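# Drive the motorised tray fully out of its housing

## Task

Make the motor-driven tray slide out of its enclosure until it reaches its full extent. Four arms can be used; their bases (metres, scene frame) and headings (degrees, counter-clockwise from +x) are: arm1 at x=-0.61 y=+0.37 z=+0.80 heading -99; arm2 at x=-0.25 y=-0.35 z=+0.79 heading +83; arm3 at x=+0.16 y=+0.35 z=+0.74 heading -90; arm4 at x=+0.69 y=-0.36 z=+0.82 heading +79. The tray must end up fully out on its own; if a robot is what keeps it there at the end, it does not count.

## Robot and tools

Setup. Four identical i2rt Big YAM arms, named arm1, arm2, arm3 and arm4, each with six revolute joints, a two-finger gripper and a wrist camera. Two fixed room cameras, cam_high and cam_low, also watch the scene. The hand can reach roughly 1.0 m out from the joint1 axis. With joints 1 and 6 at zero and the hand level and pointing ahead, the wrist camera rides on top of the hand, looking toward the fingertips.

Frames. Everything is in one shared scene frame with its origin on the floor and +z up. Each arm's foot sits at the base position and heading given in the task. "hand" means the point midway between the fingertips (the URDF link pinch); its z axis runs along the fingers and the fingers close along its y axis. No result line prints the true foot pose.

execute_actions. Argument "actions" is a list holding exactly one action, or an empty list (which only reports state and images). An action is an object keyed by arm name; under each name goes "joints", an object of absolute joint targets (not offsets) keyed by joint name. Each arm gets its own object; arms and joints may be omitted. Units and ranges: joint1_rad -2.879 to 2.879 rad (rotates the whole arm about its foot; positive is counter-clockwise seen from above; at 0 the arm extends along its foot's heading). joint2_rad 0 to 3.141 (shoulder; 0 puts the upper arm roughly level and pointing back, increasing raises it and then carries it forward). joint3_rad 0 to 3.019 (elbow; 0 is fully folded, larger opens it). joint4_rad -1.692 to 1.57 (hand pitch; positive tips the fingers up). joint5_rad -1.57 to 1.57 (side swing of the hand; positive toward the arm's right). joint6_rad -2.094 to 2.094 (hand roll; positive is clockwise viewed from behind the hand). gripper_m 0 to 0.093 metres, the fingertip gap. Completion tolerances are ±0.045, ±0.14, ±0.09, ±0.055, ±0.03, ±0.035 rad for joints 1 to 6 and ±0.003 m for the gripper. Every motion in an action starts at once but joints run at different speeds, so the hand may sweep a wide path between postures. A value out of range or an unknown key makes the whole call get rejected with nothing moving. "cameras" optionally lists which of arm1_cam_wrist, arm2_cam_wrist, arm3_cam_wrist, arm4_cam_wrist, cam_high, cam_low to return; omitted, null or ["all"] gives every one, [] gives none. The "pictures" line gives the order of the returned images.

wait takes "seconds" (0 to 10) and commands nothing; the world carries on and the same kind of result comes back. zoom_image takes "camera" and "region" [x0, y0, x1, y1] in pixels of that camera's most recent full image, origin top-left, at most 504 by 504. read_manual returns only licence texts. finished_scene takes "scene" (its number) and closes it irreversibly, reporting whether the goal was met; only call it once the tray is fully out and stays out without help.

Reading results. joint_positions gives the current joint values. joint_status tells how each commanded motion ended: reached; "off_target" (stopped short and may still be pushing); "contact_stop" or "time_out" (the joint drops its target and holds where it stopped, except that a timed-out joint can keep a nearby target and continue pushing, which on_its_own will list). "joint command not followed", usually with a "cause:" line, means a self/inter-arm clearance check blocked that arm's joint targets; its gripper target still runs, the named joints show "not_followed", and the arm may keep retrying those targets later. on_its_own describes what this call did not command; its "held at" is a held target, not the actual position. Joint torques are the drives' total output with per-arm offset, scale and noise; they are nonzero even in free air, so read them with care.

Cautions. An omitted joint or arm may still be driving toward an earlier target. To relieve a joint that is pushing, send it its reported position. A tiny change from the current position may produce no movement. The arms do not yield on contact and can press very hard; a hard squeeze between two robots ends the run as a failure and a hard collision may too, and nothing in the state reports robot-to-robot contact. The clearance check can react late and ignores fingers, gripper housings and wrist cameras between arms. Sustained pushing or load heats motors: a MOTOR HOT line appears from 85 °C, and at 100 °C the arm drops everything and goes limp (OVER-TEMPERATURE FAULT, with "limit_stop_at_motor_heat" in joint_status; resend targets afterwards). A joint holding weight sags after time_out. The simulation keeps running while you compose a reply, holding the last command. Avoid drops, slips, slams, hard hits and forceful pushing, and keep robot motion brief and efficient.

Each tool is called after "Emit:" as a command line: name --argument value for each argument, lists and objects as JSON in quotes; but a table of rows of numbers goes row by row, as --pt "numbers of a row", without its own name.

## Session

Emit:
execute_actions --actions '[]'

Scene clock: 0.00 s.
Joint torques (N m, as the arm reports them, + toward a larger angle): no reading
Motor temperatures (°C, as the motors report them): arm1=[29 29 28 29 28 27] | arm2=[29 30 28 29 29 26] | arm3=[27 30 29 26 30 29] | arm4=[27 29 29 27 27 27]
arm1.joint_positions: joint1_rad=-0.006 joint2_rad=+0.390 joint3_rad=+1.597 joint4_rad=-1.586 joint5_rad=+0.026 joint6_rad=+0.450 gripper_m=+0.094
arm1.joint_status: not commanded
arm1.hand: x=-0.6195 y=+0.3022 z=+1.3979 quat_wxyz=(-0.439, -0.739, -0.379, +0.342) (m; scene frame)
arm2.joint_positions: joint1_rad=-0.440 joint2_rad=+0.453 joint3_rad=+1.421 joint4_rad=-1.528 joint5_rad=+0.190 joint6_rad=+0.000 gripper_m=+0.095
arm2.joint_status: not commanded
arm2.hand: x=-0.1482 y=-0.2568 z=+1.3355 quat_wxyz=(-0.461, +0.376, -0.787, -0.165) (m; scene frame)
arm3.joint_positions: joint1_rad=+0.698 joint2_rad=+0.292 joint3_rad=+1.509 joint4_rad=-1.547 joint5_rad=-0.031 joint6_rad=-0.446 gripper_m=+0.094
arm3.joint_status: not commanded
arm3.hand: x=+0.1910 y=+0.3218 z=+1.3180 quat_wxyz=(-0.466, -0.166, -0.797, +0.346) (m; scene frame)
arm4.joint_positions: joint1_rad=+0.099 joint2_rad=+0.301 joint3_rad=+1.371 joint4_rad=-1.334 joint5_rad=-0.089 joint6_rad=+0.230 gripper_m=+0.094
arm4.joint_status: not commanded
arm4.hand: x=+0.6891 y=-0.2609 z=+1.3952 quat_wxyz=(-0.374, +0.481, -0.630, -0.482) (m; scene frame)
pictures: arm1_cam_wrist, arm2_cam_wrist, arm3_cam_wrist, arm4_cam_wrist, cam_high, cam_low
Images, in order (width x height): arm1_cam_wrist 504x504, arm2_cam_wrist 504x504, arm3_cam_wrist 504x504, arm4_cam_wrist 504x504, cam_high 504x504, cam_low 504x504.

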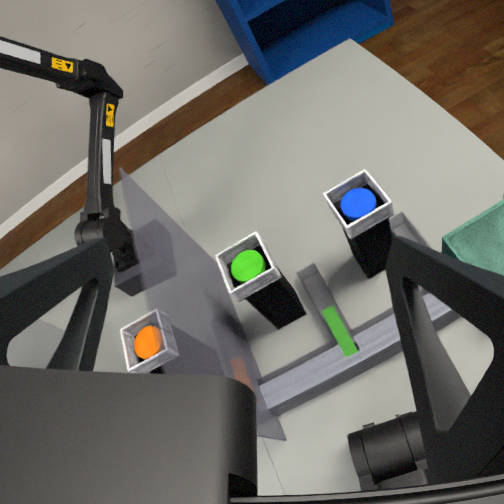

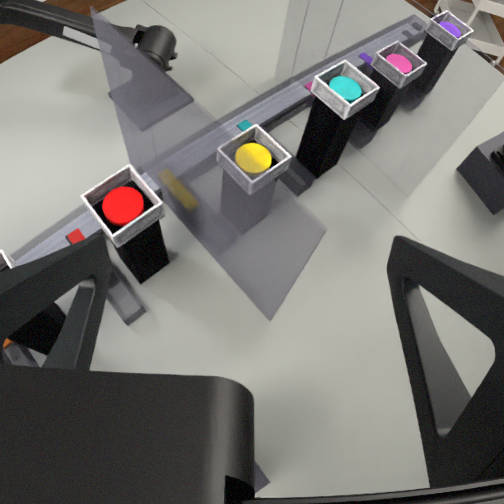

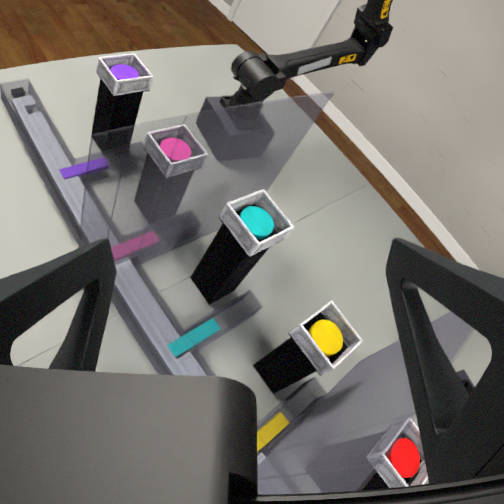

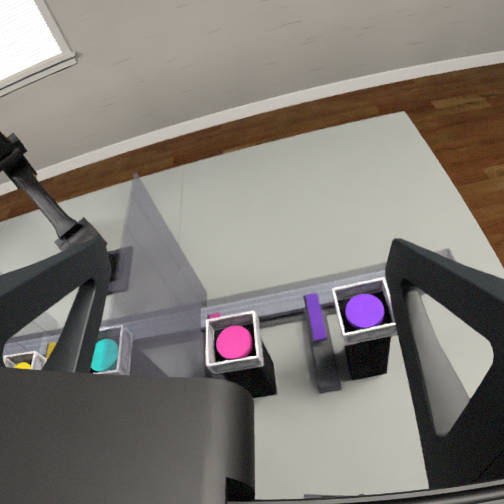

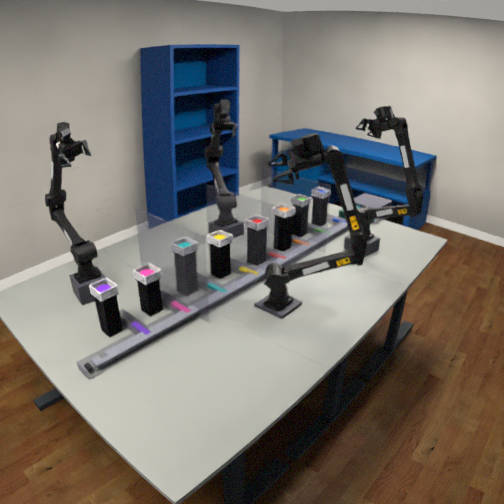

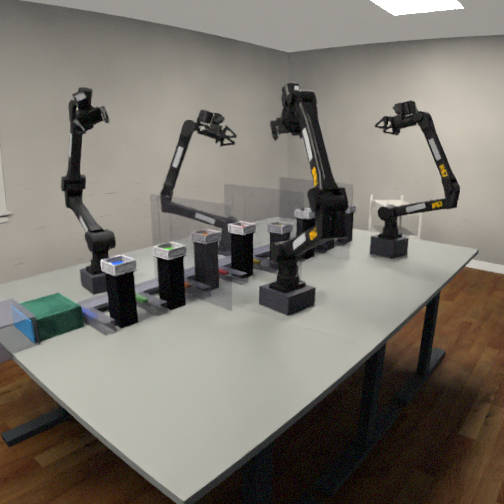

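Emit:
zoom_image --camera "cam_low" --region '[0, 200, 260, 380]'

Emit:
zoom_image --camera "cam_high" --region '[50, 230, 290, 400]'

Emit:
execute_actions --actions '[{"arm1":{"joints":{"joint1_rad":0.157,"joint2_rad":1.1,"joint3_rad":1.2,"joint4_rad":-1.67,"joint5_rad":0,"joint6_rad":0,"gripper_m":0}},"arm2":{"joints":{"joint1_rad":0.122,"joint2_rad":1.1,"joint3_rad":1.2,"joint4_rad":-1.67,"joint5_rad":0,"joint6_rad":0,"gripper_m":0}},"arm3":{"joints":{"joint1_rad":0,"joint2_rad":1.1,"joint3_rad":1.2,"joint4_rad":-1.67,"joint5_rad":0,"joint6_rad":0,"gripper_m":0}},"arm4":{"joints":{"joint1_rad":0.192,"joint2_rad":1.1,"joint3_rad":1.2,"joint4_rad":-1.67,"joint5_rad":0,"joint6_rad":0,"gripper_m":0}}}]'

Region (0, 200, 260, 380) of cam_low's 504x504 image, scaled by 1.938, with more detail than that image has; it fills the top 349 rows of this view, and the rest is white.

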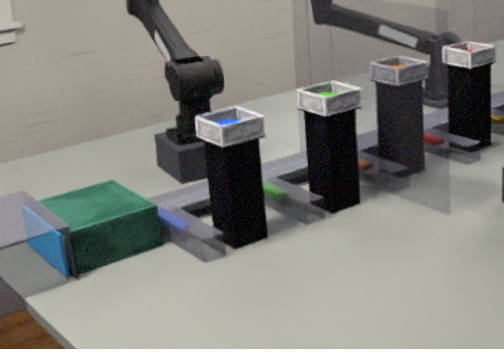

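Region (50, 230, 290, 400) of cam_high's 504x504 image, scaled by 2.100, with more detail than that image has; it fills the top 357 rows of this view, and the rest is white.

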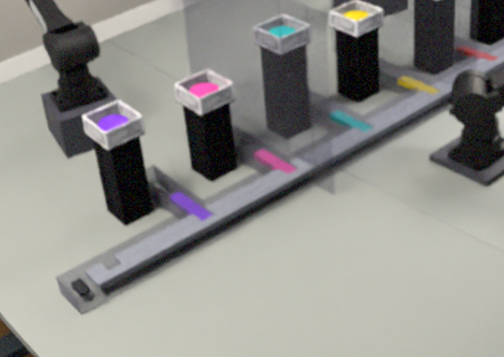

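Scene clock: 15.33 s.
Joint torques (N m, as the arm reports them, + toward a larger angle): arm1=[ 1.21 -7.65 10.05 -0.2  -0.05 -0.01] | arm2=[-1.51 -5.39  7.99  0.21 -0.06  0.15] | arm3=[ 0.41 -7.58  9.02 -0.07  0.16 -0.01] | arm4=[ 2.06 -7.46  7.83  0.17  0.11 -0.07]
Motor temperatures (°C, as the motors report them): arm1=[29 30 30 29 28 27] | arm2=[29 30 31 29 29 26] | arm3=[27 31 31 27 30 29] | arm4=[27 30 32 27 27 27]
arm1.joint_positions: joint1_rad=+0.151 joint2_rad=+1.109 joint3_rad=+1.185 joint4_rad=-1.657 joint5_rad=+0.002 joint6_rad=+0.014 gripper_m=+0.000
arm1.joint_status: all done
arm1.hand: x=-0.6072 y=+0.0737 z=+1.0752 quat_wxyz=(+0.009, -0.713, -0.701, -0.006) (m; scene frame)
arm2.joint_positions: joint1_rad=+0.123 joint2_rad=+1.103 joint3_rad=+1.198 joint4_rad=-1.663 joint5_rad=+0.002 joint6_rad=+0.000 gripper_m=+0.001
arm2.joint_status: all done
arm2.hand: x=-0.2481 y=-0.0563 z=+1.0851 quat_wxyz=(-0.002, +0.706, -0.708, -0.007) (m; scene frame)
arm3.joint_positions: joint1_rad=+0.002 joint2_rad=+1.095 joint3_rad=+1.192 joint4_rad=-1.655 joint5_rad=-0.003 joint6_rad=-0.012 gripper_m=+0.000
arm3.joint_status: all done
arm3.hand: x=+0.1588 y=+0.0608 z=+1.0237 quat_wxyz=(-0.005, -0.704, -0.710, +0.003) (m; scene frame)
arm4.joint_positions: joint1_rad=+0.182 joint2_rad=+1.103 joint3_rad=+1.207 joint4_rad=-1.660 joint5_rad=-0.003 joint6_rad=+0.014 gripper_m=+0.001
arm4.joint_status: all done
arm4.hand: x=+0.6970 y=-0.0660 z=+1.1104 quat_wxyz=(-0.004, +0.696, -0.718, -0.010) (m; scene frame)
pictures: arm1_cam_wrist, arm2_cam_wrist, arm3_cam_wrist, arm4_cam_wrist, cam_high, cam_low
Images, in order (width x height): arm1_cam_wrist 504x504, arm2_cam_wrist 504x504, arm3_cam_wrist 504x504, arm4_cam_wrist 504x504, cam_high 504x504, cam_low 504x504.

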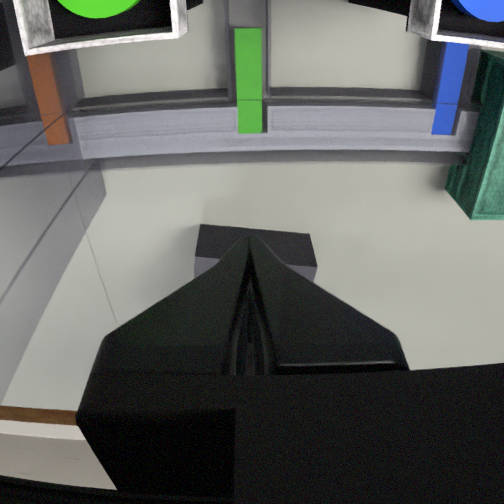

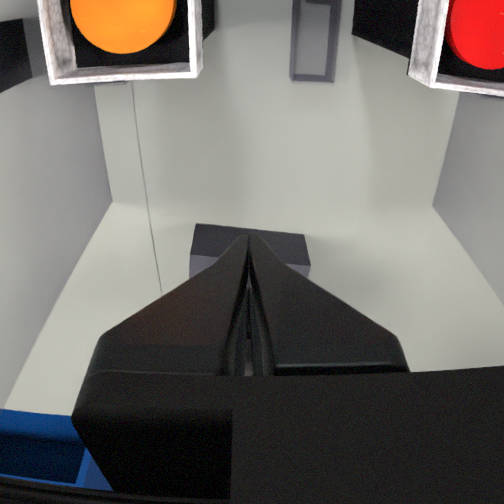

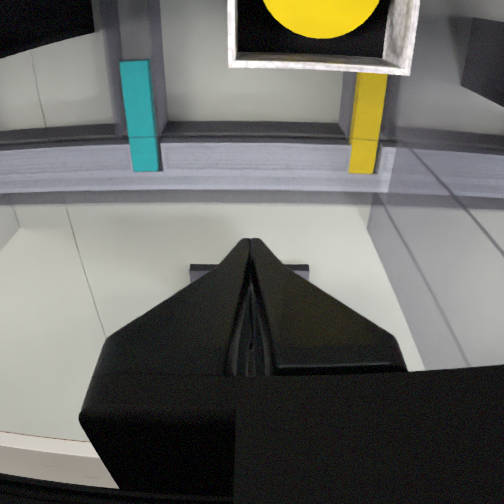

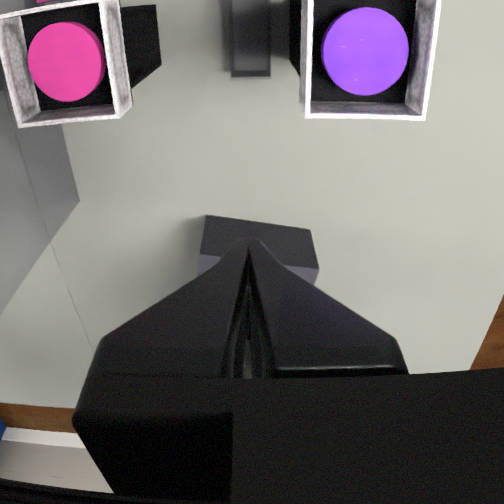

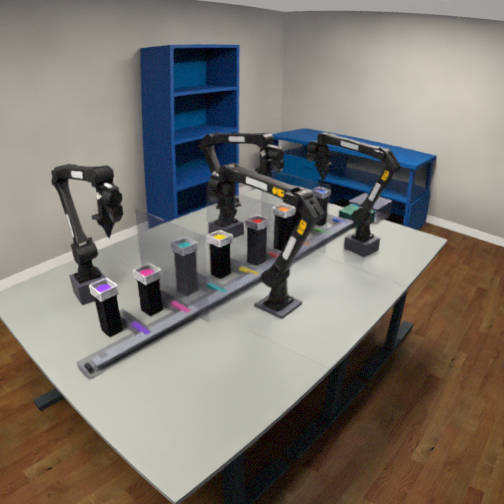

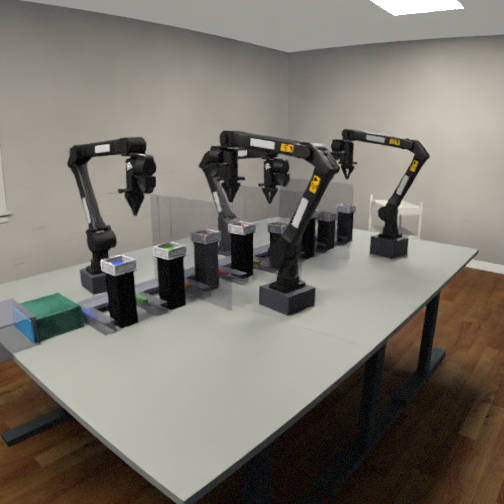

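Emit:
execute_actions --actions '[{"arm1":{"joints":{"joint1_rad":0.37,"joint2_rad":1.33,"joint3_rad":1.175,"joint4_rad":-1.41}},"arm2":{"joints":{"joint1_rad":0.311,"joint2_rad":1.27,"joint3_rad":1.14,"joint4_rad":-1.44}},"arm3":{"joints":{"joint1_rad":-0.114,"joint2_rad":1.25,"joint3_rad":1.255,"joint4_rad":-1.57}},"arm4":{"joints":{"joint1_rad":-0.033,"joint2_rad":1.298,"joint3_rad":1.07,"joint4_rad":-1.343}}}]'

Scene clock: 30.60 s.
Joint torques (N m, as the arm reports them, + toward a larger angle): arm1=[  1.43 -11.4    8.91   1.     0.04   0.02] | arm2=[-2.07 -9.44  7.96  0.86 -0.04  0.15] | arm3=[  0.8  -10.54  10.92   1.01   0.13  -0.03] | arm4=[  0.85 -10.25   8.13   1.13   0.03  -0.06]
Motor temperatures (°C, as the motors report them): arm1=[29 30 34 29 28 27] | arm2=[29 30 33 29 29 26] | arm3=[27 31 35 26 30 30] | arm4=[27 30 34 27 27 27]
arm1.joint_positions: joint1_rad=+0.373 joint2_rad=+1.340 joint3_rad=+1.174 joint4_rad=-1.423 joint5_rad=+0.000 joint6_rad=+0.013 gripper_m=+0.000
arm1.joint_status: all done
arm1.hand: x=-0.5248 y=+0.0024 z=+0.9968 quat_wxyz=(+0.012, -0.630, -0.777, -0.009) (m; scene frame)
arm2.joint_positions: joint1_rad=+0.317 joint2_rad=+1.283 joint3_rad=+1.142 joint4_rad=-1.449 joint5_rad=+0.001 joint6_rad=+0.000 gripper_m=+0.001
arm2.joint_status: all done
arm2.hand: x=-0.3169 y=-0.0019 z=+1.0101 quat_wxyz=(+0.004, +0.771, -0.637, +0.001) (m; scene frame)
arm3.joint_positions: joint1_rad=-0.116 joint2_rad=+1.252 joint3_rad=+1.223 joint4_rad=-1.583 joint5_rad=-0.002 joint6_rad=-0.011 gripper_m=+0.000
arm3.joint_status: all done
arm3.hand: x=+0.1186 y=+0.0163 z=+0.9888 quat_wxyz=(+0.013, -0.745, -0.667, -0.017) (m; scene frame)
arm4.joint_positions: joint1_rad=-0.031 joint2_rad=+1.297 joint3_rad=+1.072 joint4_rad=-1.354 joint5_rad=-0.001 joint6_rad=+0.013 gripper_m=+0.001
arm4.joint_status: all done
arm4.hand: x=+0.7728 y=-0.0150 z=+0.9996 quat_wxyz=(+0.004, +0.616, -0.788, -0.001) (m; scene frame)
pictures: arm1_cam_wrist, arm2_cam_wrist, arm3_cam_wrist, arm4_cam_wrist, cam_high, cam_low
Images, in order (width x height): arm1_cam_wrist 504x504, arm2_cam_wrist 504x504, arm3_cam_wrist 504x504, arm4_cam_wrist 504x504, cam_high 504x504, cam_low 504x504.

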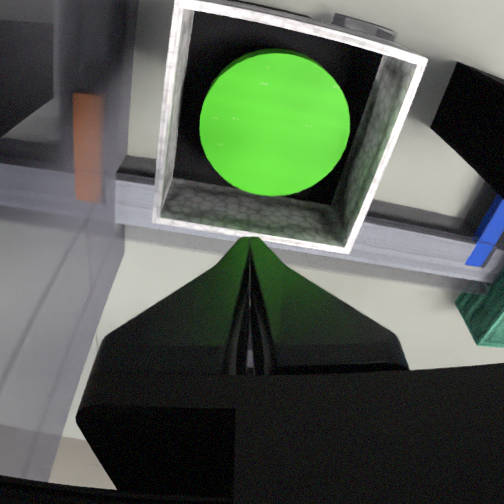

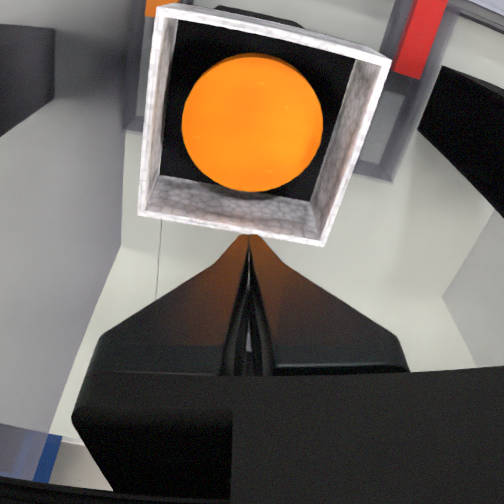

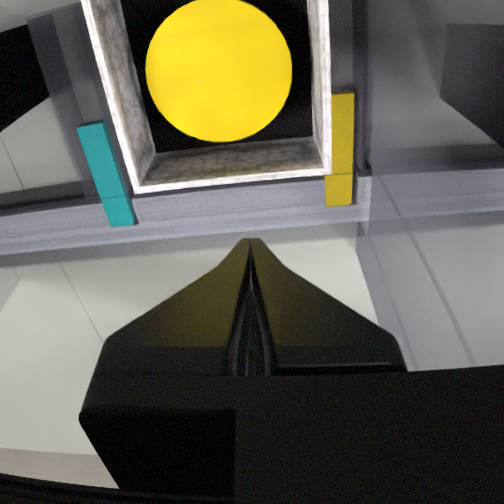

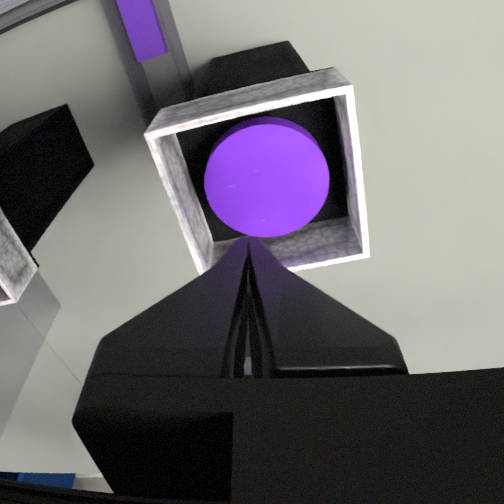

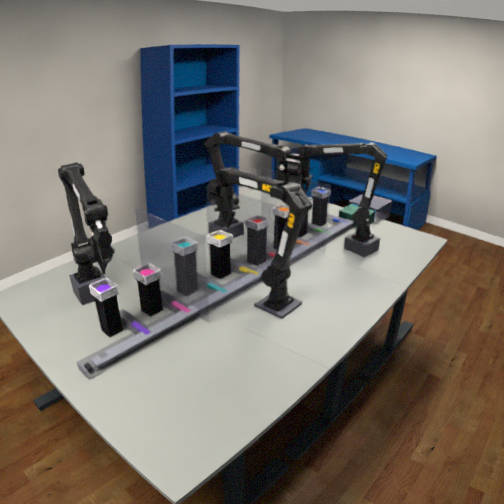

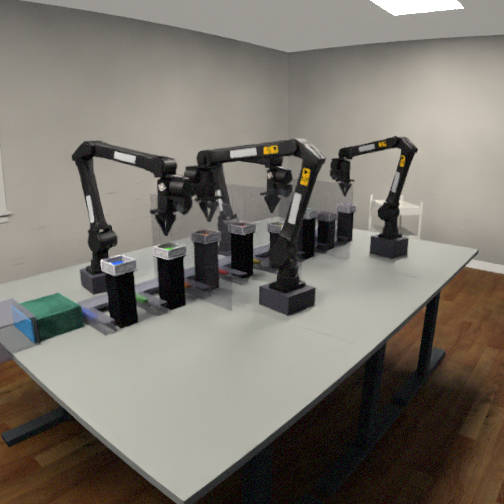

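Emit:
execute_actions --actions '[{"arm1":{"joints":{"joint1_rad":0.345,"joint2_rad":1.42}},"arm2":{"joints":{"joint2_rad":1.37}},"arm3":{"joints":{"joint1_rad":-0.075,"joint2_rad":1.33,"joint4_rad":-1.49}},"arm4":{"joints":{"joint1_rad":-0.058,"joint2_rad":1.41,"joint4_rad":-1.40}}}]'

Scene clock: 42.60 s.
Joint torques (N m, as the arm reports them, + toward a larger angle): arm1=[  0.65 -11.98   8.61   0.75   0.01  -0.05] | arm2=[-2.05 -9.52  7.65  0.63 -0.04  0.15] | arm3=[  0.54 -12.    10.93   1.13   0.15  -0.06] | arm4=[ -0.01 -11.81   7.63  -0.18   0.03  -0.05]
Motor temperatures (°C, as the motors report them): arm1=[29 31 34 29 28 27] | arm2=[29 31 34 29 29 26] | arm3=[27 31 39 26 30 30] | arm4=[27 30 36 27 27 27]
arm1.joint_positions: joint1_rad=+0.352 joint2_rad=+1.426 joint3_rad=+1.174 joint4_rad=-1.423 joint5_rad=+0.000 joint6_rad=+0.013 gripper_m=+0.000
arm1.joint_status: all done
arm1.hand: x=-0.5317 y=-0.0039 z=+0.9662 quat_wxyz=(+0.046, -0.637, -0.769, -0.036) (m; scene frame)
arm2.joint_positions: joint1_rad=+0.317 joint2_rad=+1.373 joint3_rad=+1.142 joint4_rad=-1.447 joint5_rad=+0.001 joint6_rad=+0.000 gripper_m=+0.001
arm2.joint_status: all done
arm2.hand: x=-0.3184 y=+0.0050 z=+0.9797 quat_wxyz=(+0.033, +0.770, -0.636, +0.035) (m; scene frame)
arm3.joint_positions: joint1_rad=-0.080 joint2_rad=+1.331 joint3_rad=+1.223 joint4_rad=-1.504 joint5_rad=-0.002 joint6_rad=-0.011 gripper_m=+0.000
arm3.joint_status: all done
arm3.hand: x=+0.1285 y=-0.0129 z=+0.9618 quat_wxyz=(+0.014, -0.733, -0.680, -0.017) (m; scene frame)
arm4.joint_positions: joint1_rad=-0.046 joint2_rad=+1.414 joint3_rad=+1.072 joint4_rad=-1.390 joint5_rad=-0.001 joint6_rad=+0.013 gripper_m=+0.001
arm4.joint_status: all done
arm4.hand: x=+0.7765 y=-0.0210 z=+0.9617 quat_wxyz=(+0.064, +0.609, -0.789, +0.046) (m; scene frame)
pictures: arm1_cam_wrist, arm2_cam_wrist, arm3_cam_wrist, arm4_cam_wrist, cam_high, cam_low
Images, in order (width x height): arm1_cam_wrist 504x504, arm2_cam_wrist 504x504, arm3_cam_wrist 504x504, arm4_cam_wrist 504x504, cam_high 504x504, cam_low 504x504.

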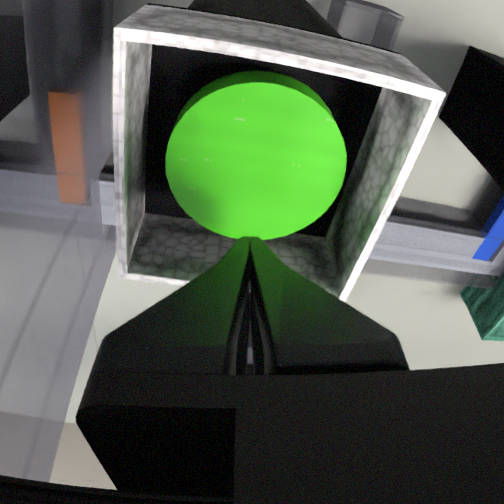

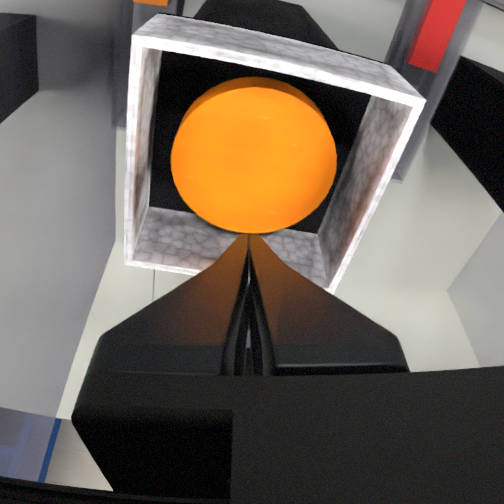

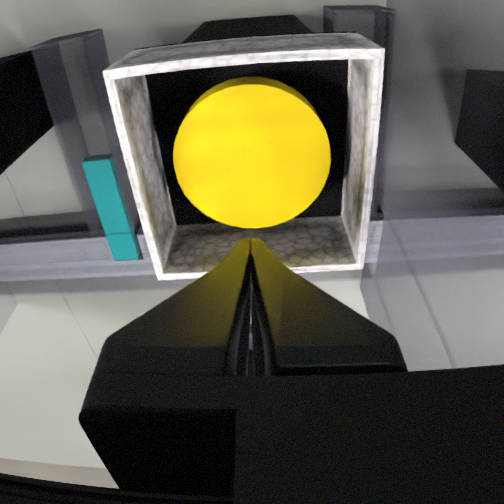

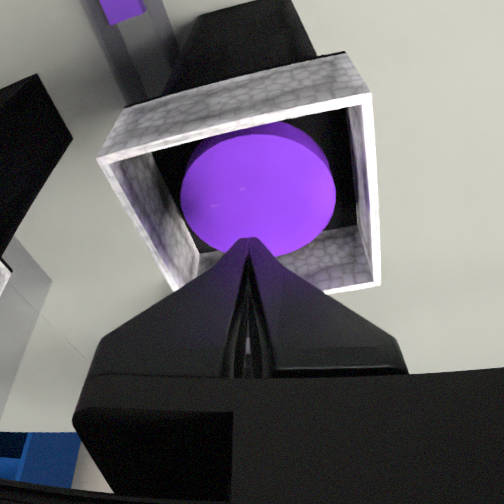

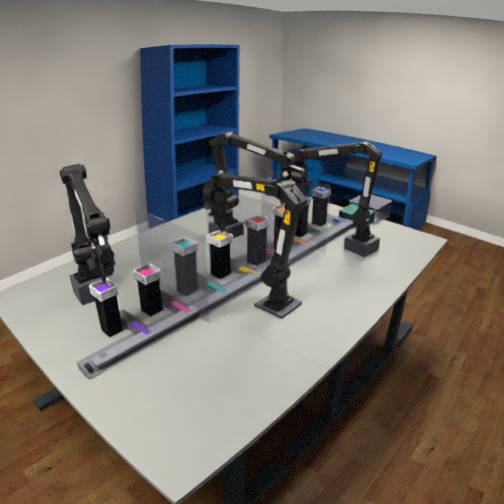

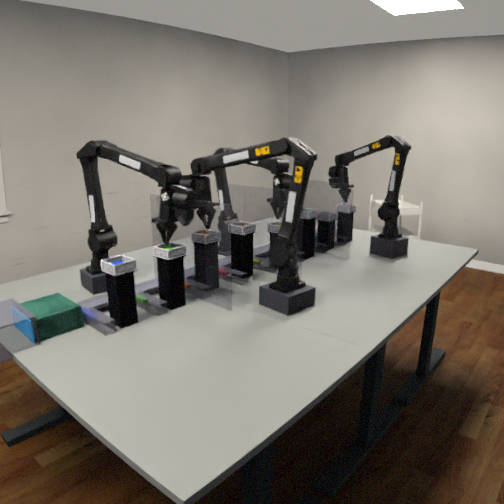

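Emit:
execute_actions --actions '[{"arm1":{"joints":{"joint2_rad":1.51,"joint4_rad":-1.37}},"arm2":{"joints":{"joint2_rad":1.48,"joint4_rad":-1.41}},"arm3":{"joints":{"joint2_rad":1.45}},"arm4":{"joints":{"joint2_rad":1.54}}}]'

Scene clock: 46.33 s.
Joint torques (N m, as the arm reports them, + toward a larger angle): arm1=[  0.95 -12.37   8.45   0.59  -0.01  -0.11] | arm2=[-2.06 -9.4   7.35  0.52 -0.04  0.15] | arm3=[  0.98 -11.66  10.13   0.94   0.15  -0.04] | arm4=[  0.13 -11.     7.09  -0.18   0.03  -0.05]
Motor temperatures (°C, as the motors report them): arm1=[29 31 34 29 28 27] | arm2=[29 31 34 29 29 26] | arm3=[27 32 40 26 30 30] | arm4=[27 30 36 27 27 27]
arm1.joint_positions: joint1_rad=+0.352 joint2_rad=+1.492 joint3_rad=+1.174 joint4_rad=-1.384 joint5_rad=+0.000 joint6_rad=+0.013 gripper_m=+0.000
arm1.joint_status: all done
arm1.hand: x=-0.5295 y=-0.0151 z=+0.9411 quat_wxyz=(+0.056, -0.637, -0.768, -0.045) (m; scene frame)
arm2.joint_positions: joint1_rad=+0.317 joint2_rad=+1.469 joint3_rad=+1.142 joint4_rad=-1.418 joint5_rad=+0.001 joint6_rad=+0.000 gripper_m=+0.001
arm2.joint_status: all done
arm2.hand: x=-0.3207 y=+0.0155 z=+0.9459 quat_wxyz=(+0.054, +0.769, -0.634, +0.061) (m; scene frame)
arm3.joint_positions: joint1_rad=-0.080 joint2_rad=+1.432 joint3_rad=+1.229 joint4_rad=-1.504 joint5_rad=-0.002 joint6_rad=-0.011 gripper_m=+0.000
arm3.joint_status: all done
arm3.hand: x=+0.1277 y=-0.0227 z=+0.9284 quat_wxyz=(+0.046, -0.731, -0.679, -0.052) (m; scene frame)
arm4.joint_positions: joint1_rad=-0.046 joint2_rad=+1.519 joint3_rad=+1.073 joint4_rad=-1.395 joint5_rad=-0.001 joint6_rad=+0.013 gripper_m=+0.001
arm4.joint_status: all done
arm4.hand: x=+0.7761 y=-0.0218 z=+0.9276 quat_wxyz=(+0.107, +0.605, -0.785, +0.080) (m; scene frame)
pictures: arm1_cam_wrist, arm2_cam_wrist, arm3_cam_wrist, arm4_cam_wrist, cam_high, cam_low
Images, in order (width x height): arm1_cam_wrist 504x504, arm2_cam_wrist 504x504, arm3_cam_wrist 504x504, arm4_cam_wrist 504x504, cam_high 504x504, cam_low 504x504.

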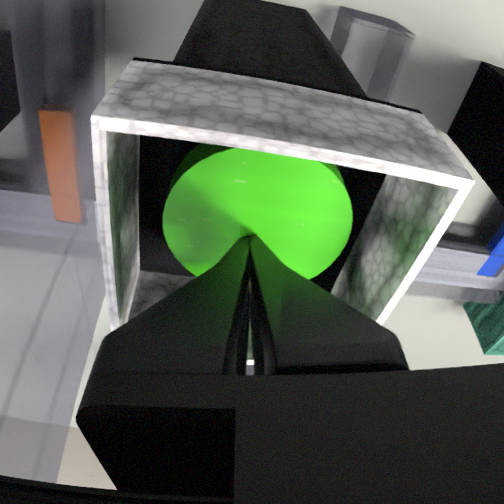

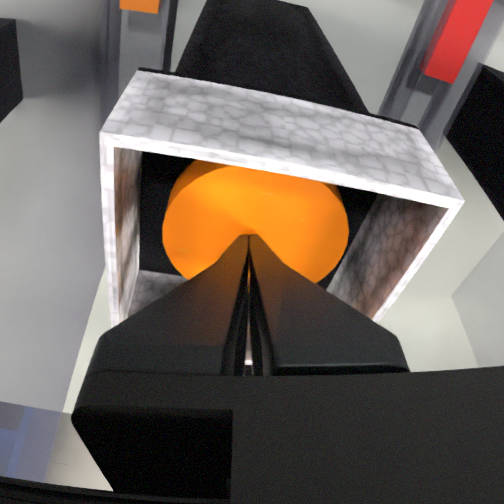

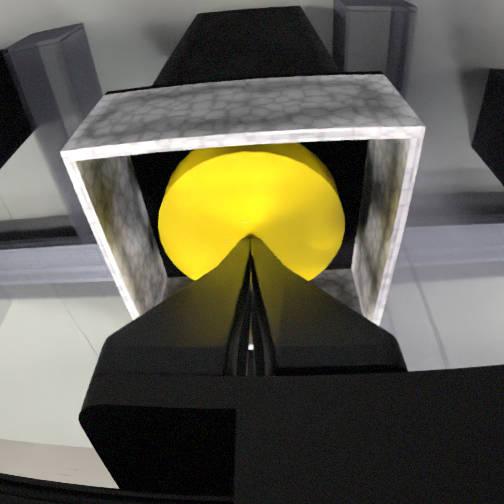

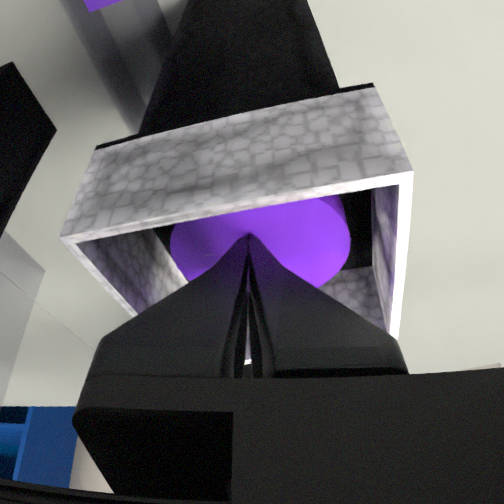

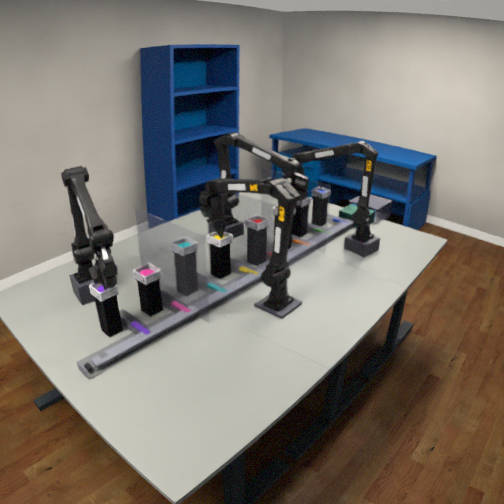

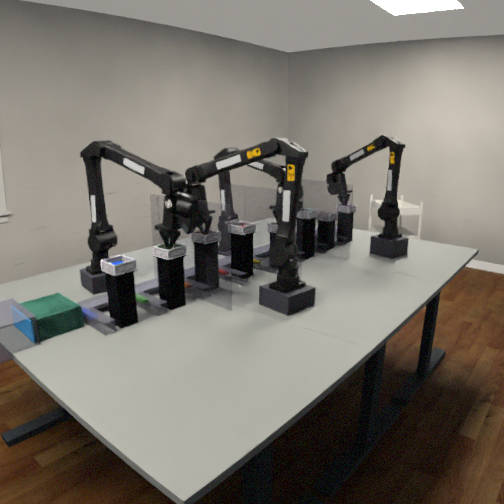

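Emit:
execute_actions --actions '[{"arm1":{"joints":{"joint2_rad":1.57}},"arm2":{"joints":{"joint2_rad":1.55}},"arm3":{"joints":{"joint2_rad":1.51}},"arm4":{"joints":{"joint2_rad":1.61,"joint4_rad":-1.42}}}]' --cameras '["cam_high"]'

Emit:
execute_actions --actions '[{"arm1":{"joints":{"joint2_rad":1.37}},"arm2":{"joints":{"joint2_rad":1.33}},"arm3":{"joints":{"joint2_rad":1.29}},"arm4":{"joints":{"joint2_rad":1.38}}}]' --cameras '["cam_high"]'

Emit:
execute_actions --actions '[{"arm1":{"joints":{"joint1_rad":-0.2,"joint4_rad":-1.30}},"arm2":{"joints":{"joint1_rad":-0.273,"joint4_rad":-1.34}},"arm3":{"joints":{"joint1_rad":0.46,"joint4_rad":-1.31}},"arm4":{"joints":{"joint1_rad":0.575,"joint4_rad":-1.35}}}]'

Scene clock: 60.10 s.
Joint torques (N m, as the arm reports them, + toward a larger angle): arm1=[ 1.03 -6.92  8.17  0.61  0.05 -0.03] | arm2=[-2.04 -4.9   7.01  0.72 -0.04  0.15] | arm3=[  1.11 -10.24   8.99   0.74   0.13  -0.05] | arm4=[-0.09 -7.88  6.23  0.05  0.03 -0.06]
Motor temperatures (°C, as the motors report them): arm1=[29 31 34 29 28 28] | arm2=[29 31 34 29 29 26] | arm3=[27 32 41 26 30 30] | arm4=[27 31 35 27 27 27]
arm1.joint_positions: joint1_rad=+0.352 joint2_rad=+1.497 joint3_rad=+1.175 joint4_rad=-1.384 joint5_rad=+0.000 joint6_rad=+0.013 gripper_m=+0.000
arm1.joint_status: all done
arm1.hand: x=-0.5294 y=-0.0154 z=+0.9398 quat_wxyz=(+0.057, -0.637, -0.768, -0.046) (m; scene frame)
arm2.joint_positions: joint1_rad=+0.317 joint2_rad=+1.485 joint3_rad=+1.146 joint4_rad=-1.423 joint5_rad=+0.001 joint6_rad=+0.000 gripper_m=+0.001
arm2.joint_status: all done
arm2.hand: x=-0.3208 y=+0.0161 z=+0.9419 quat_wxyz=(+0.059, +0.768, -0.634, +0.068) (m; scene frame)
arm3.joint_positions: joint1_rad=-0.080 joint2_rad=+1.465 joint3_rad=+1.241 joint4_rad=-1.505 joint5_rad=-0.002 joint6_rad=-0.011 gripper_m=+0.000
arm3.joint_status: all done
arm3.hand: x=+0.1272 y=-0.0282 z=+0.9207 quat_wxyz=(+0.053, -0.730, -0.678, -0.060) (m; scene frame)
arm4.joint_positions: joint1_rad=-0.046 joint2_rad=+1.546 joint3_rad=+1.082 joint4_rad=-1.423 joint5_rad=-0.001 joint6_rad=+0.013 gripper_m=+0.001
arm4.joint_status: all done
arm4.hand: x=+0.7752 y=-0.0250 z=+0.9234 quat_wxyz=(+0.125, +0.603, -0.782, +0.094) (m; scene frame)
pictures: cam_high
Images, in order (width x height): cam_high 504x504.

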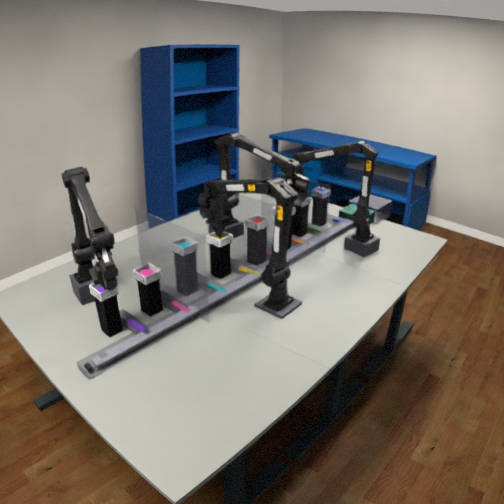

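Scene clock: 61.30 s.
Joint torques (N m, as the arm reports them, + toward a larger angle): arm1=[  0.04 -10.88   9.01   0.94   0.    -0.03] | arm2=[-2.03 -7.26  7.54  0.8  -0.04  0.15] | arm3=[ 1.01 -9.87  9.58  1.14  0.13 -0.04] | arm4=[-0.01 -9.83  7.18  0.47  0.03 -0.06]
Motor temperatures (°C, as the motors report them): arm1=[29 31 34 29 28 28] | arm2=[29 31 34 29 29 26] | arm3=[27 32 41 26 30 30] | arm4=[27 31 35 27 27 27]
arm1.joint_positions: joint1_rad=+0.352 joint2_rad=+1.361 joint3_rad=+1.175 joint4_rad=-1.381 joint5_rad=+0.000 joint6_rad=+0.013 gripper_m=+0.000
arm1.joint_status: all done
arm1.hand: x=-0.5303 y=-0.0109 z=+0.9895 quat_wxyz=(+0.003, -0.638, -0.770, -0.002) (m; scene frame)
arm2.joint_positions: joint1_rad=+0.317 joint2_rad=+1.318 joint3_rad=+1.146 joint4_rad=-1.417 joint5_rad=+0.001 joint6_rad=+0.000 gripper_m=+0.001
arm2.joint_status: all done
arm2.hand: x=-0.3192 y=+0.0100 z=+0.9995 quat_wxyz=(+0.004, +0.771, -0.637, +0.001) (m; scene frame)
arm3.joint_positions: joint1_rad=-0.080 joint2_rad=+1.278 joint3_rad=+1.241 joint4_rad=-1.501 joint5_rad=-0.002 joint6_rad=-0.011 gripper_m=+0.000
arm3.joint_status: all done
arm3.hand: x=+0.1285 y=-0.0128 z=+0.9868 quat_wxyz=(-0.011, -0.733, -0.680, +0.010) (m; scene frame)
arm4.joint_positions: joint1_rad=-0.046 joint2_rad=+1.365 joint3_rad=+1.080 joint4_rad=-1.423 joint5_rad=-0.001 joint6_rad=+0.013 gripper_m=+0.001
arm4.joint_status: all done
arm4.hand: x=+0.7751 y=-0.0270 z=+0.9814 quat_wxyz=(+0.055, +0.609, -0.790, +0.039) (m; scene frame)
pictures: cam_high
Images, in order (width x height): cam_high 504x504.

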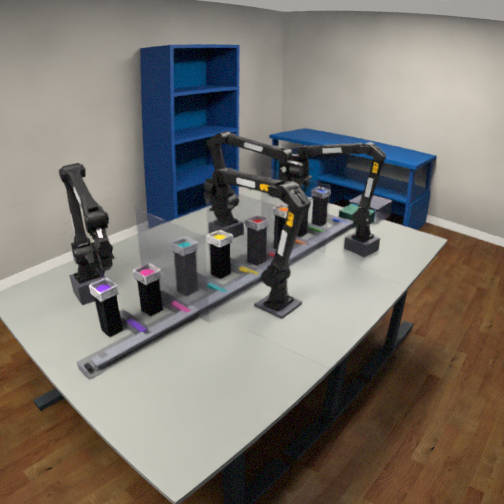

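Scene clock: 62.53 s.
Joint torques (N m, as the arm reports them, + toward a larger angle): arm1=[  1.33 -10.63   8.88   1.1    0.06  -0.01] | arm2=[-1.17 -7.71  7.63  0.93 -0.02  0.14] | arm3=[  0.43 -10.46   9.95   1.61   0.09  -0.06] | arm4=[  1.58 -10.33   7.3    0.81  -0.03  -0.05]
Motor temperatures (°C, as the motors report them): arm1=[29 31 34 29 28 28] | arm2=[29 31 34 29 29 26] | arm3=[27 32 41 26 30 30] | arm4=[27 31 35 27 27 27]
arm1.joint_positions: joint1_rad=-0.201 joint2_rad=+1.362 joint3_rad=+1.175 joint4_rad=-1.312 joint5_rad=+0.001 joint6_rad=+0.013 gripper_m=+0.000
arm1.joint_status: all done
arm1.hand: x=-0.7461 y=-0.0103 z=+0.9905 quat_wxyz=(-0.015, -0.824, -0.566, +0.027) (m; scene frame)
arm2.joint_positions: joint1_rad=-0.277 joint2_rad=+1.318 joint3_rad=+1.146 joint4_rad=-1.347 joint5_rad=+0.000 joint6_rad=+0.000 gripper_m=+0.001
arm2.joint_status: all done
arm2.hand: x=-0.1004 y=+0.0028 z=+0.9978 quat_wxyz=(-0.021, +0.551, -0.834, -0.021) (m; scene frame)
arm3.joint_positions: joint1_rad=+0.463 joint2_rad=+1.278 joint3_rad=+1.241 joint4_rad=-1.326 joint5_rad=-0.001 joint6_rad=-0.010 gripper_m=+0.000
arm3.joint_status: all done
arm3.hand: x=+0.3409 y=-0.0146 z=+0.9920 quat_wxyz=(-0.088, -0.521, -0.847, +0.053) (m; scene frame)
arm4.joint_positions: joint1_rad=+0.570 joint2_rad=+1.367 joint3_rad=+1.080 joint4_rad=-1.357 joint5_rad=+0.000 joint6_rad=+0.013 gripper_m=+0.001
arm4.joint_status: all done
arm4.hand: x=+0.5615 y=-0.0247 z=+0.9802 quat_wxyz=(+0.020, +0.821, -0.569, +0.027) (m; scene frame)
pictures: arm1_cam_wrist, arm2_cam_wrist, arm3_cam_wrist, arm4_cam_wrist, cam_high, cam_low
Images, in order (width x height): arm1_cam_wrist 504x504, arm2_cam_wrist 504x504, arm3_cam_wrist 504x504, arm4_cam_wrist 504x504, cam_high 504x504, cam_low 504x504.

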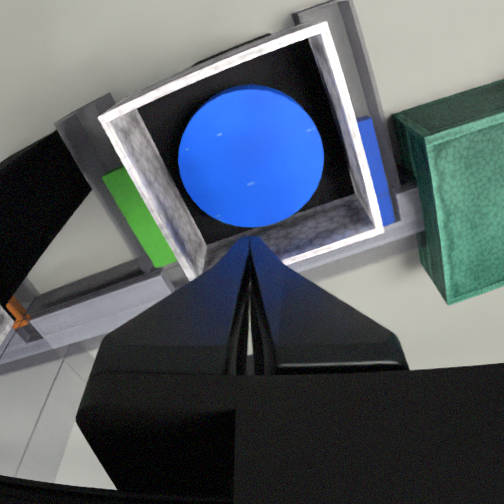

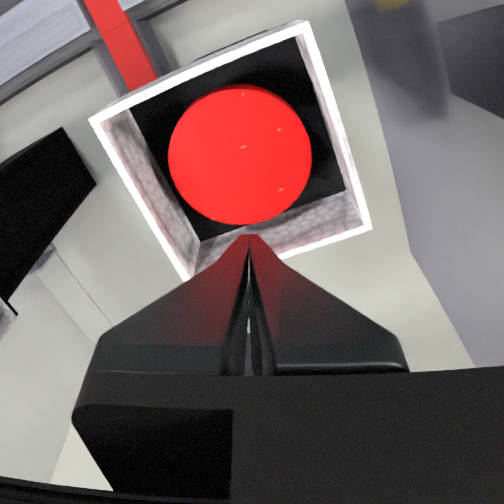

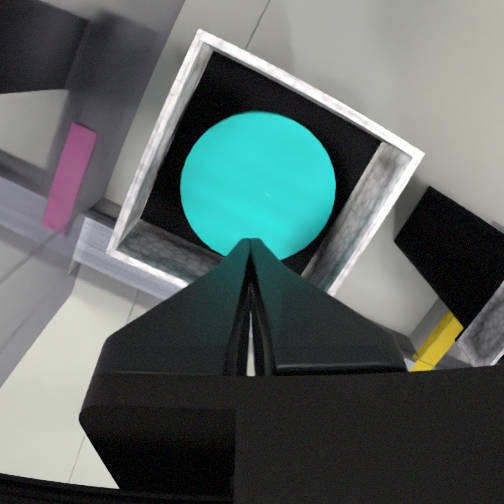

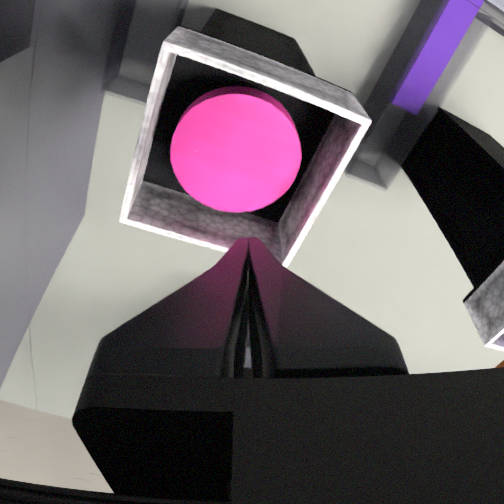

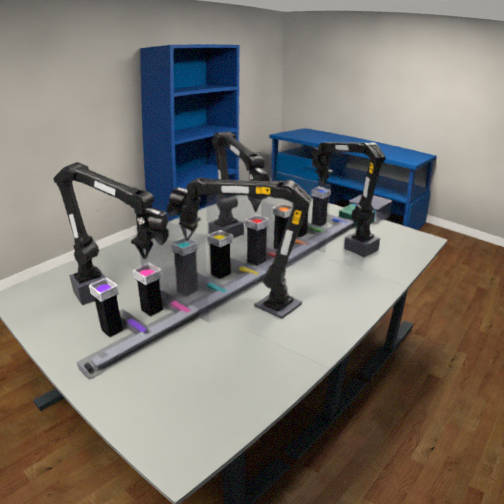

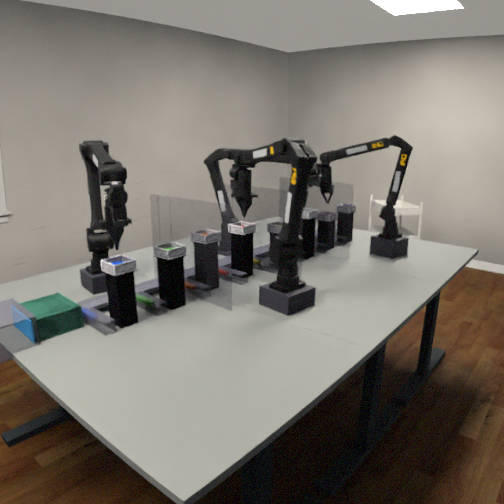

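Bolts retract while held and creep back. Hold these, then return to the first set.

Emit:
execute_actions --actions '[{"arm1":{"joints":{"joint2_rad":1.56}},"arm2":{"joints":{"joint2_rad":1.55}},"arm3":{"joints":{"joint2_rad":1.49,"joint4_rad":-1.36}},"arm4":{"joints":{"joint1_rad":0.59,"joint2_rad":1.62,"joint4_rad":-1.32}}}]' --cameras '[]'

Emit:
wait --seconds 2

Scene clock: 68.77 s.
Joint torques (N m, as the arm reports them, + toward a larger angle): arm1=[ 1.67 -9.89  7.07  0.83  0.    0.01] | arm2=[-1.02 -6.14  5.89  0.63 -0.02  0.15] | arm3=[ 0.13 -6.87  6.53  0.68  0.09 -0.07] | arm4=[  2.58 -11.1    5.57   0.59  -0.03  -0.05]
Motor temperatures (°C, as the motors report them): arm1=[29 31 34 29 28 28] | arm2=[29 31 34 29 29 26] | arm3=[27 32 41 27 30 30] | arm4=[27 31 35 27 27 27]
arm1.joint_positions: joint1_rad=-0.201 joint2_rad=+1.519 joint3_rad=+1.192 joint4_rad=-1.311 joint5_rad=+0.001 joint6_rad=+0.012 gripper_m=+0.000
arm1.joint_status: all done
arm1.hand: x=-0.7507 y=-0.0216 z=+0.9359 quat_wxyz=(+0.025, -0.823, -0.566, -0.029) (m; scene frame)
arm2.joint_positions: joint1_rad=-0.277 joint2_rad=+1.496 joint3_rad=+1.163 joint4_rad=-1.348 joint5_rad=+0.000 joint6_rad=+0.000 gripper_m=+0.001
arm2.joint_status: all done
arm2.hand: x=-0.0956 y=+0.0158 z=+0.9390 quat_wxyz=(+0.046, +0.551, -0.833, +0.024) (m; scene frame)
arm3.joint_positions: joint1_rad=+0.463 joint2_rad=+1.412 joint3_rad=+1.283 joint4_rad=-1.355 joint5_rad=-0.001 joint6_rad=-0.010 gripper_m=+0.000
arm3.joint_status: all done
arm3.hand: x=+0.3494 y=-0.0316 z=+0.9554 quat_wxyz=(-0.037, -0.523, -0.851, +0.021) (m; scene frame)
arm4.joint_positions: joint1_rad=+0.577 joint2_rad=+1.590 joint3_rad=+1.091 joint4_rad=-1.332 joint5_rad=+0.000 joint6_rad=+0.012 gripper_m=+0.000
arm4.joint_status: all done
arm4.hand: x=+0.5554 y=-0.0169 z=+0.9058 quat_wxyz=(+0.072, +0.817, -0.562, +0.104) (m; scene frame)
pictures: none
No camera images: the call's "cameras" was empty. Leave "cameras" out to get every camera's image.

Scene clock: 70.77 s.
Joint torques (N m, as the arm reports them, + toward a larger angle): arm1=[  0.86 -10.36   7.33   0.72   0.    -0.07] | arm2=[-1.01 -6.21  5.87  0.62 -0.02  0.15] | arm3=[ 0.18 -7.06  6.42  0.54  0.1  -0.07] | arm4=[  2.4  -11.2    5.59   0.64  -0.03  -0.05]
Motor temperatures (°C, as the motors report them): arm1=[29 31 34 29 28 28] | arm2=[29 31 34 29 29 26] | arm3=[27 32 41 26 30 30] | arm4=[27 31 35 27 27 27]
arm1.joint_positions: joint1_rad=-0.201 joint2_rad=+1.519 joint3_rad=+1.192 joint4_rad=-1.311 joint5_rad=+0.001 joint6_rad=+0.012 gripper_m=+0.000
arm1.joint_status: all done
arm1.hand: x=-0.7507 y=-0.0216 z=+0.9359 quat_wxyz=(+0.025, -0.823, -0.566, -0.029) (m; scene frame)
arm2.joint_positions: joint1_rad=-0.277 joint2_rad=+1.496 joint3_rad=+1.163 joint4_rad=-1.348 joint5_rad=+0.000 joint6_rad=+0.000 gripper_m=+0.001
arm2.joint_status: all done
arm2.hand: x=-0.0956 y=+0.0158 z=+0.9390 quat_wxyz=(+0.046, +0.551, -0.833, +0.024) (m; scene frame)
arm3.joint_positions: joint1_rad=+0.463 joint2_rad=+1.412 joint3_rad=+1.283 joint4_rad=-1.355 joint5_rad=-0.001 joint6_rad=-0.010 gripper_m=+0.000
arm3.joint_status: all done
arm3.hand: x=+0.3494 y=-0.0316 z=+0.9554 quat_wxyz=(-0.037, -0.523, -0.851, +0.021) (m; scene frame)
arm4.joint_positions: joint1_rad=+0.577 joint2_rad=+1.590 joint3_rad=+1.091 joint4_rad=-1.332 joint5_rad=+0.000 joint6_rad=+0.012 gripper_m=+0.000
arm4.joint_status: all done
arm4.hand: x=+0.5554 y=-0.0169 z=+0.9058 quat_wxyz=(+0.072, +0.817, -0.562, +0.104) (m; scene frame)
wait: 2.00 s; at rest by 0.27 s
pictures: arm1_cam_wrist, arm2_cam_wrist, arm3_cam_wrist, arm4_cam_wrist, cam_high, cam_low
Images, in order (width x height): arm1_cam_wrist 504x504, arm2_cam_wrist 504x504, arm3_cam_wrist 504x504, arm4_cam_wrist 504x504, cam_high 504x504, cam_low 504x504.

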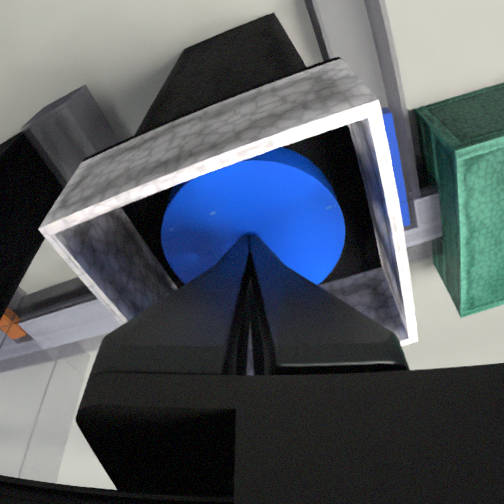

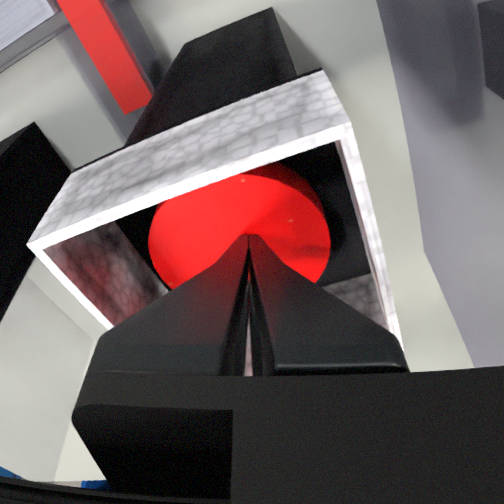

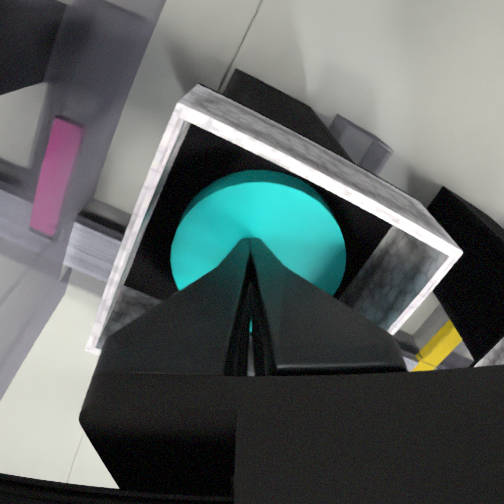

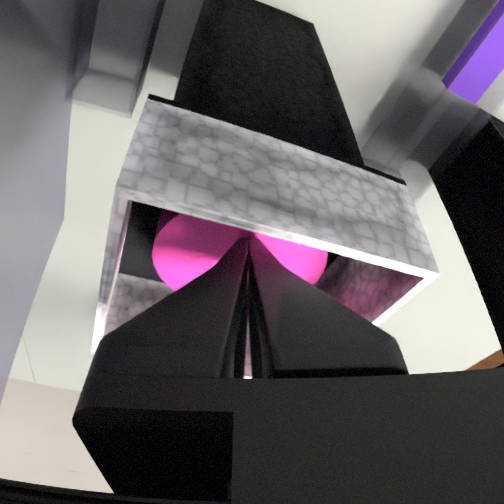

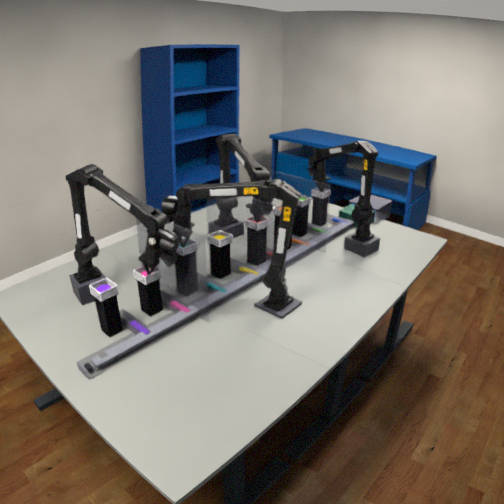

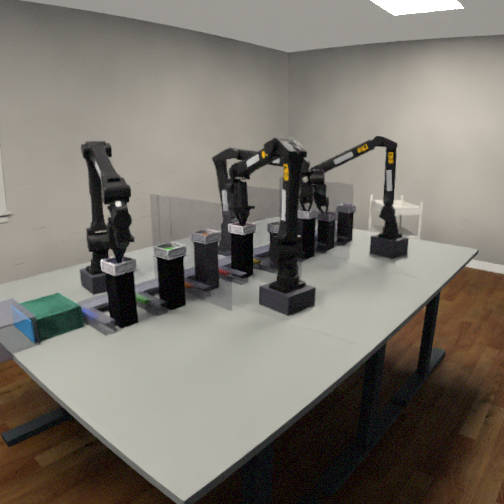

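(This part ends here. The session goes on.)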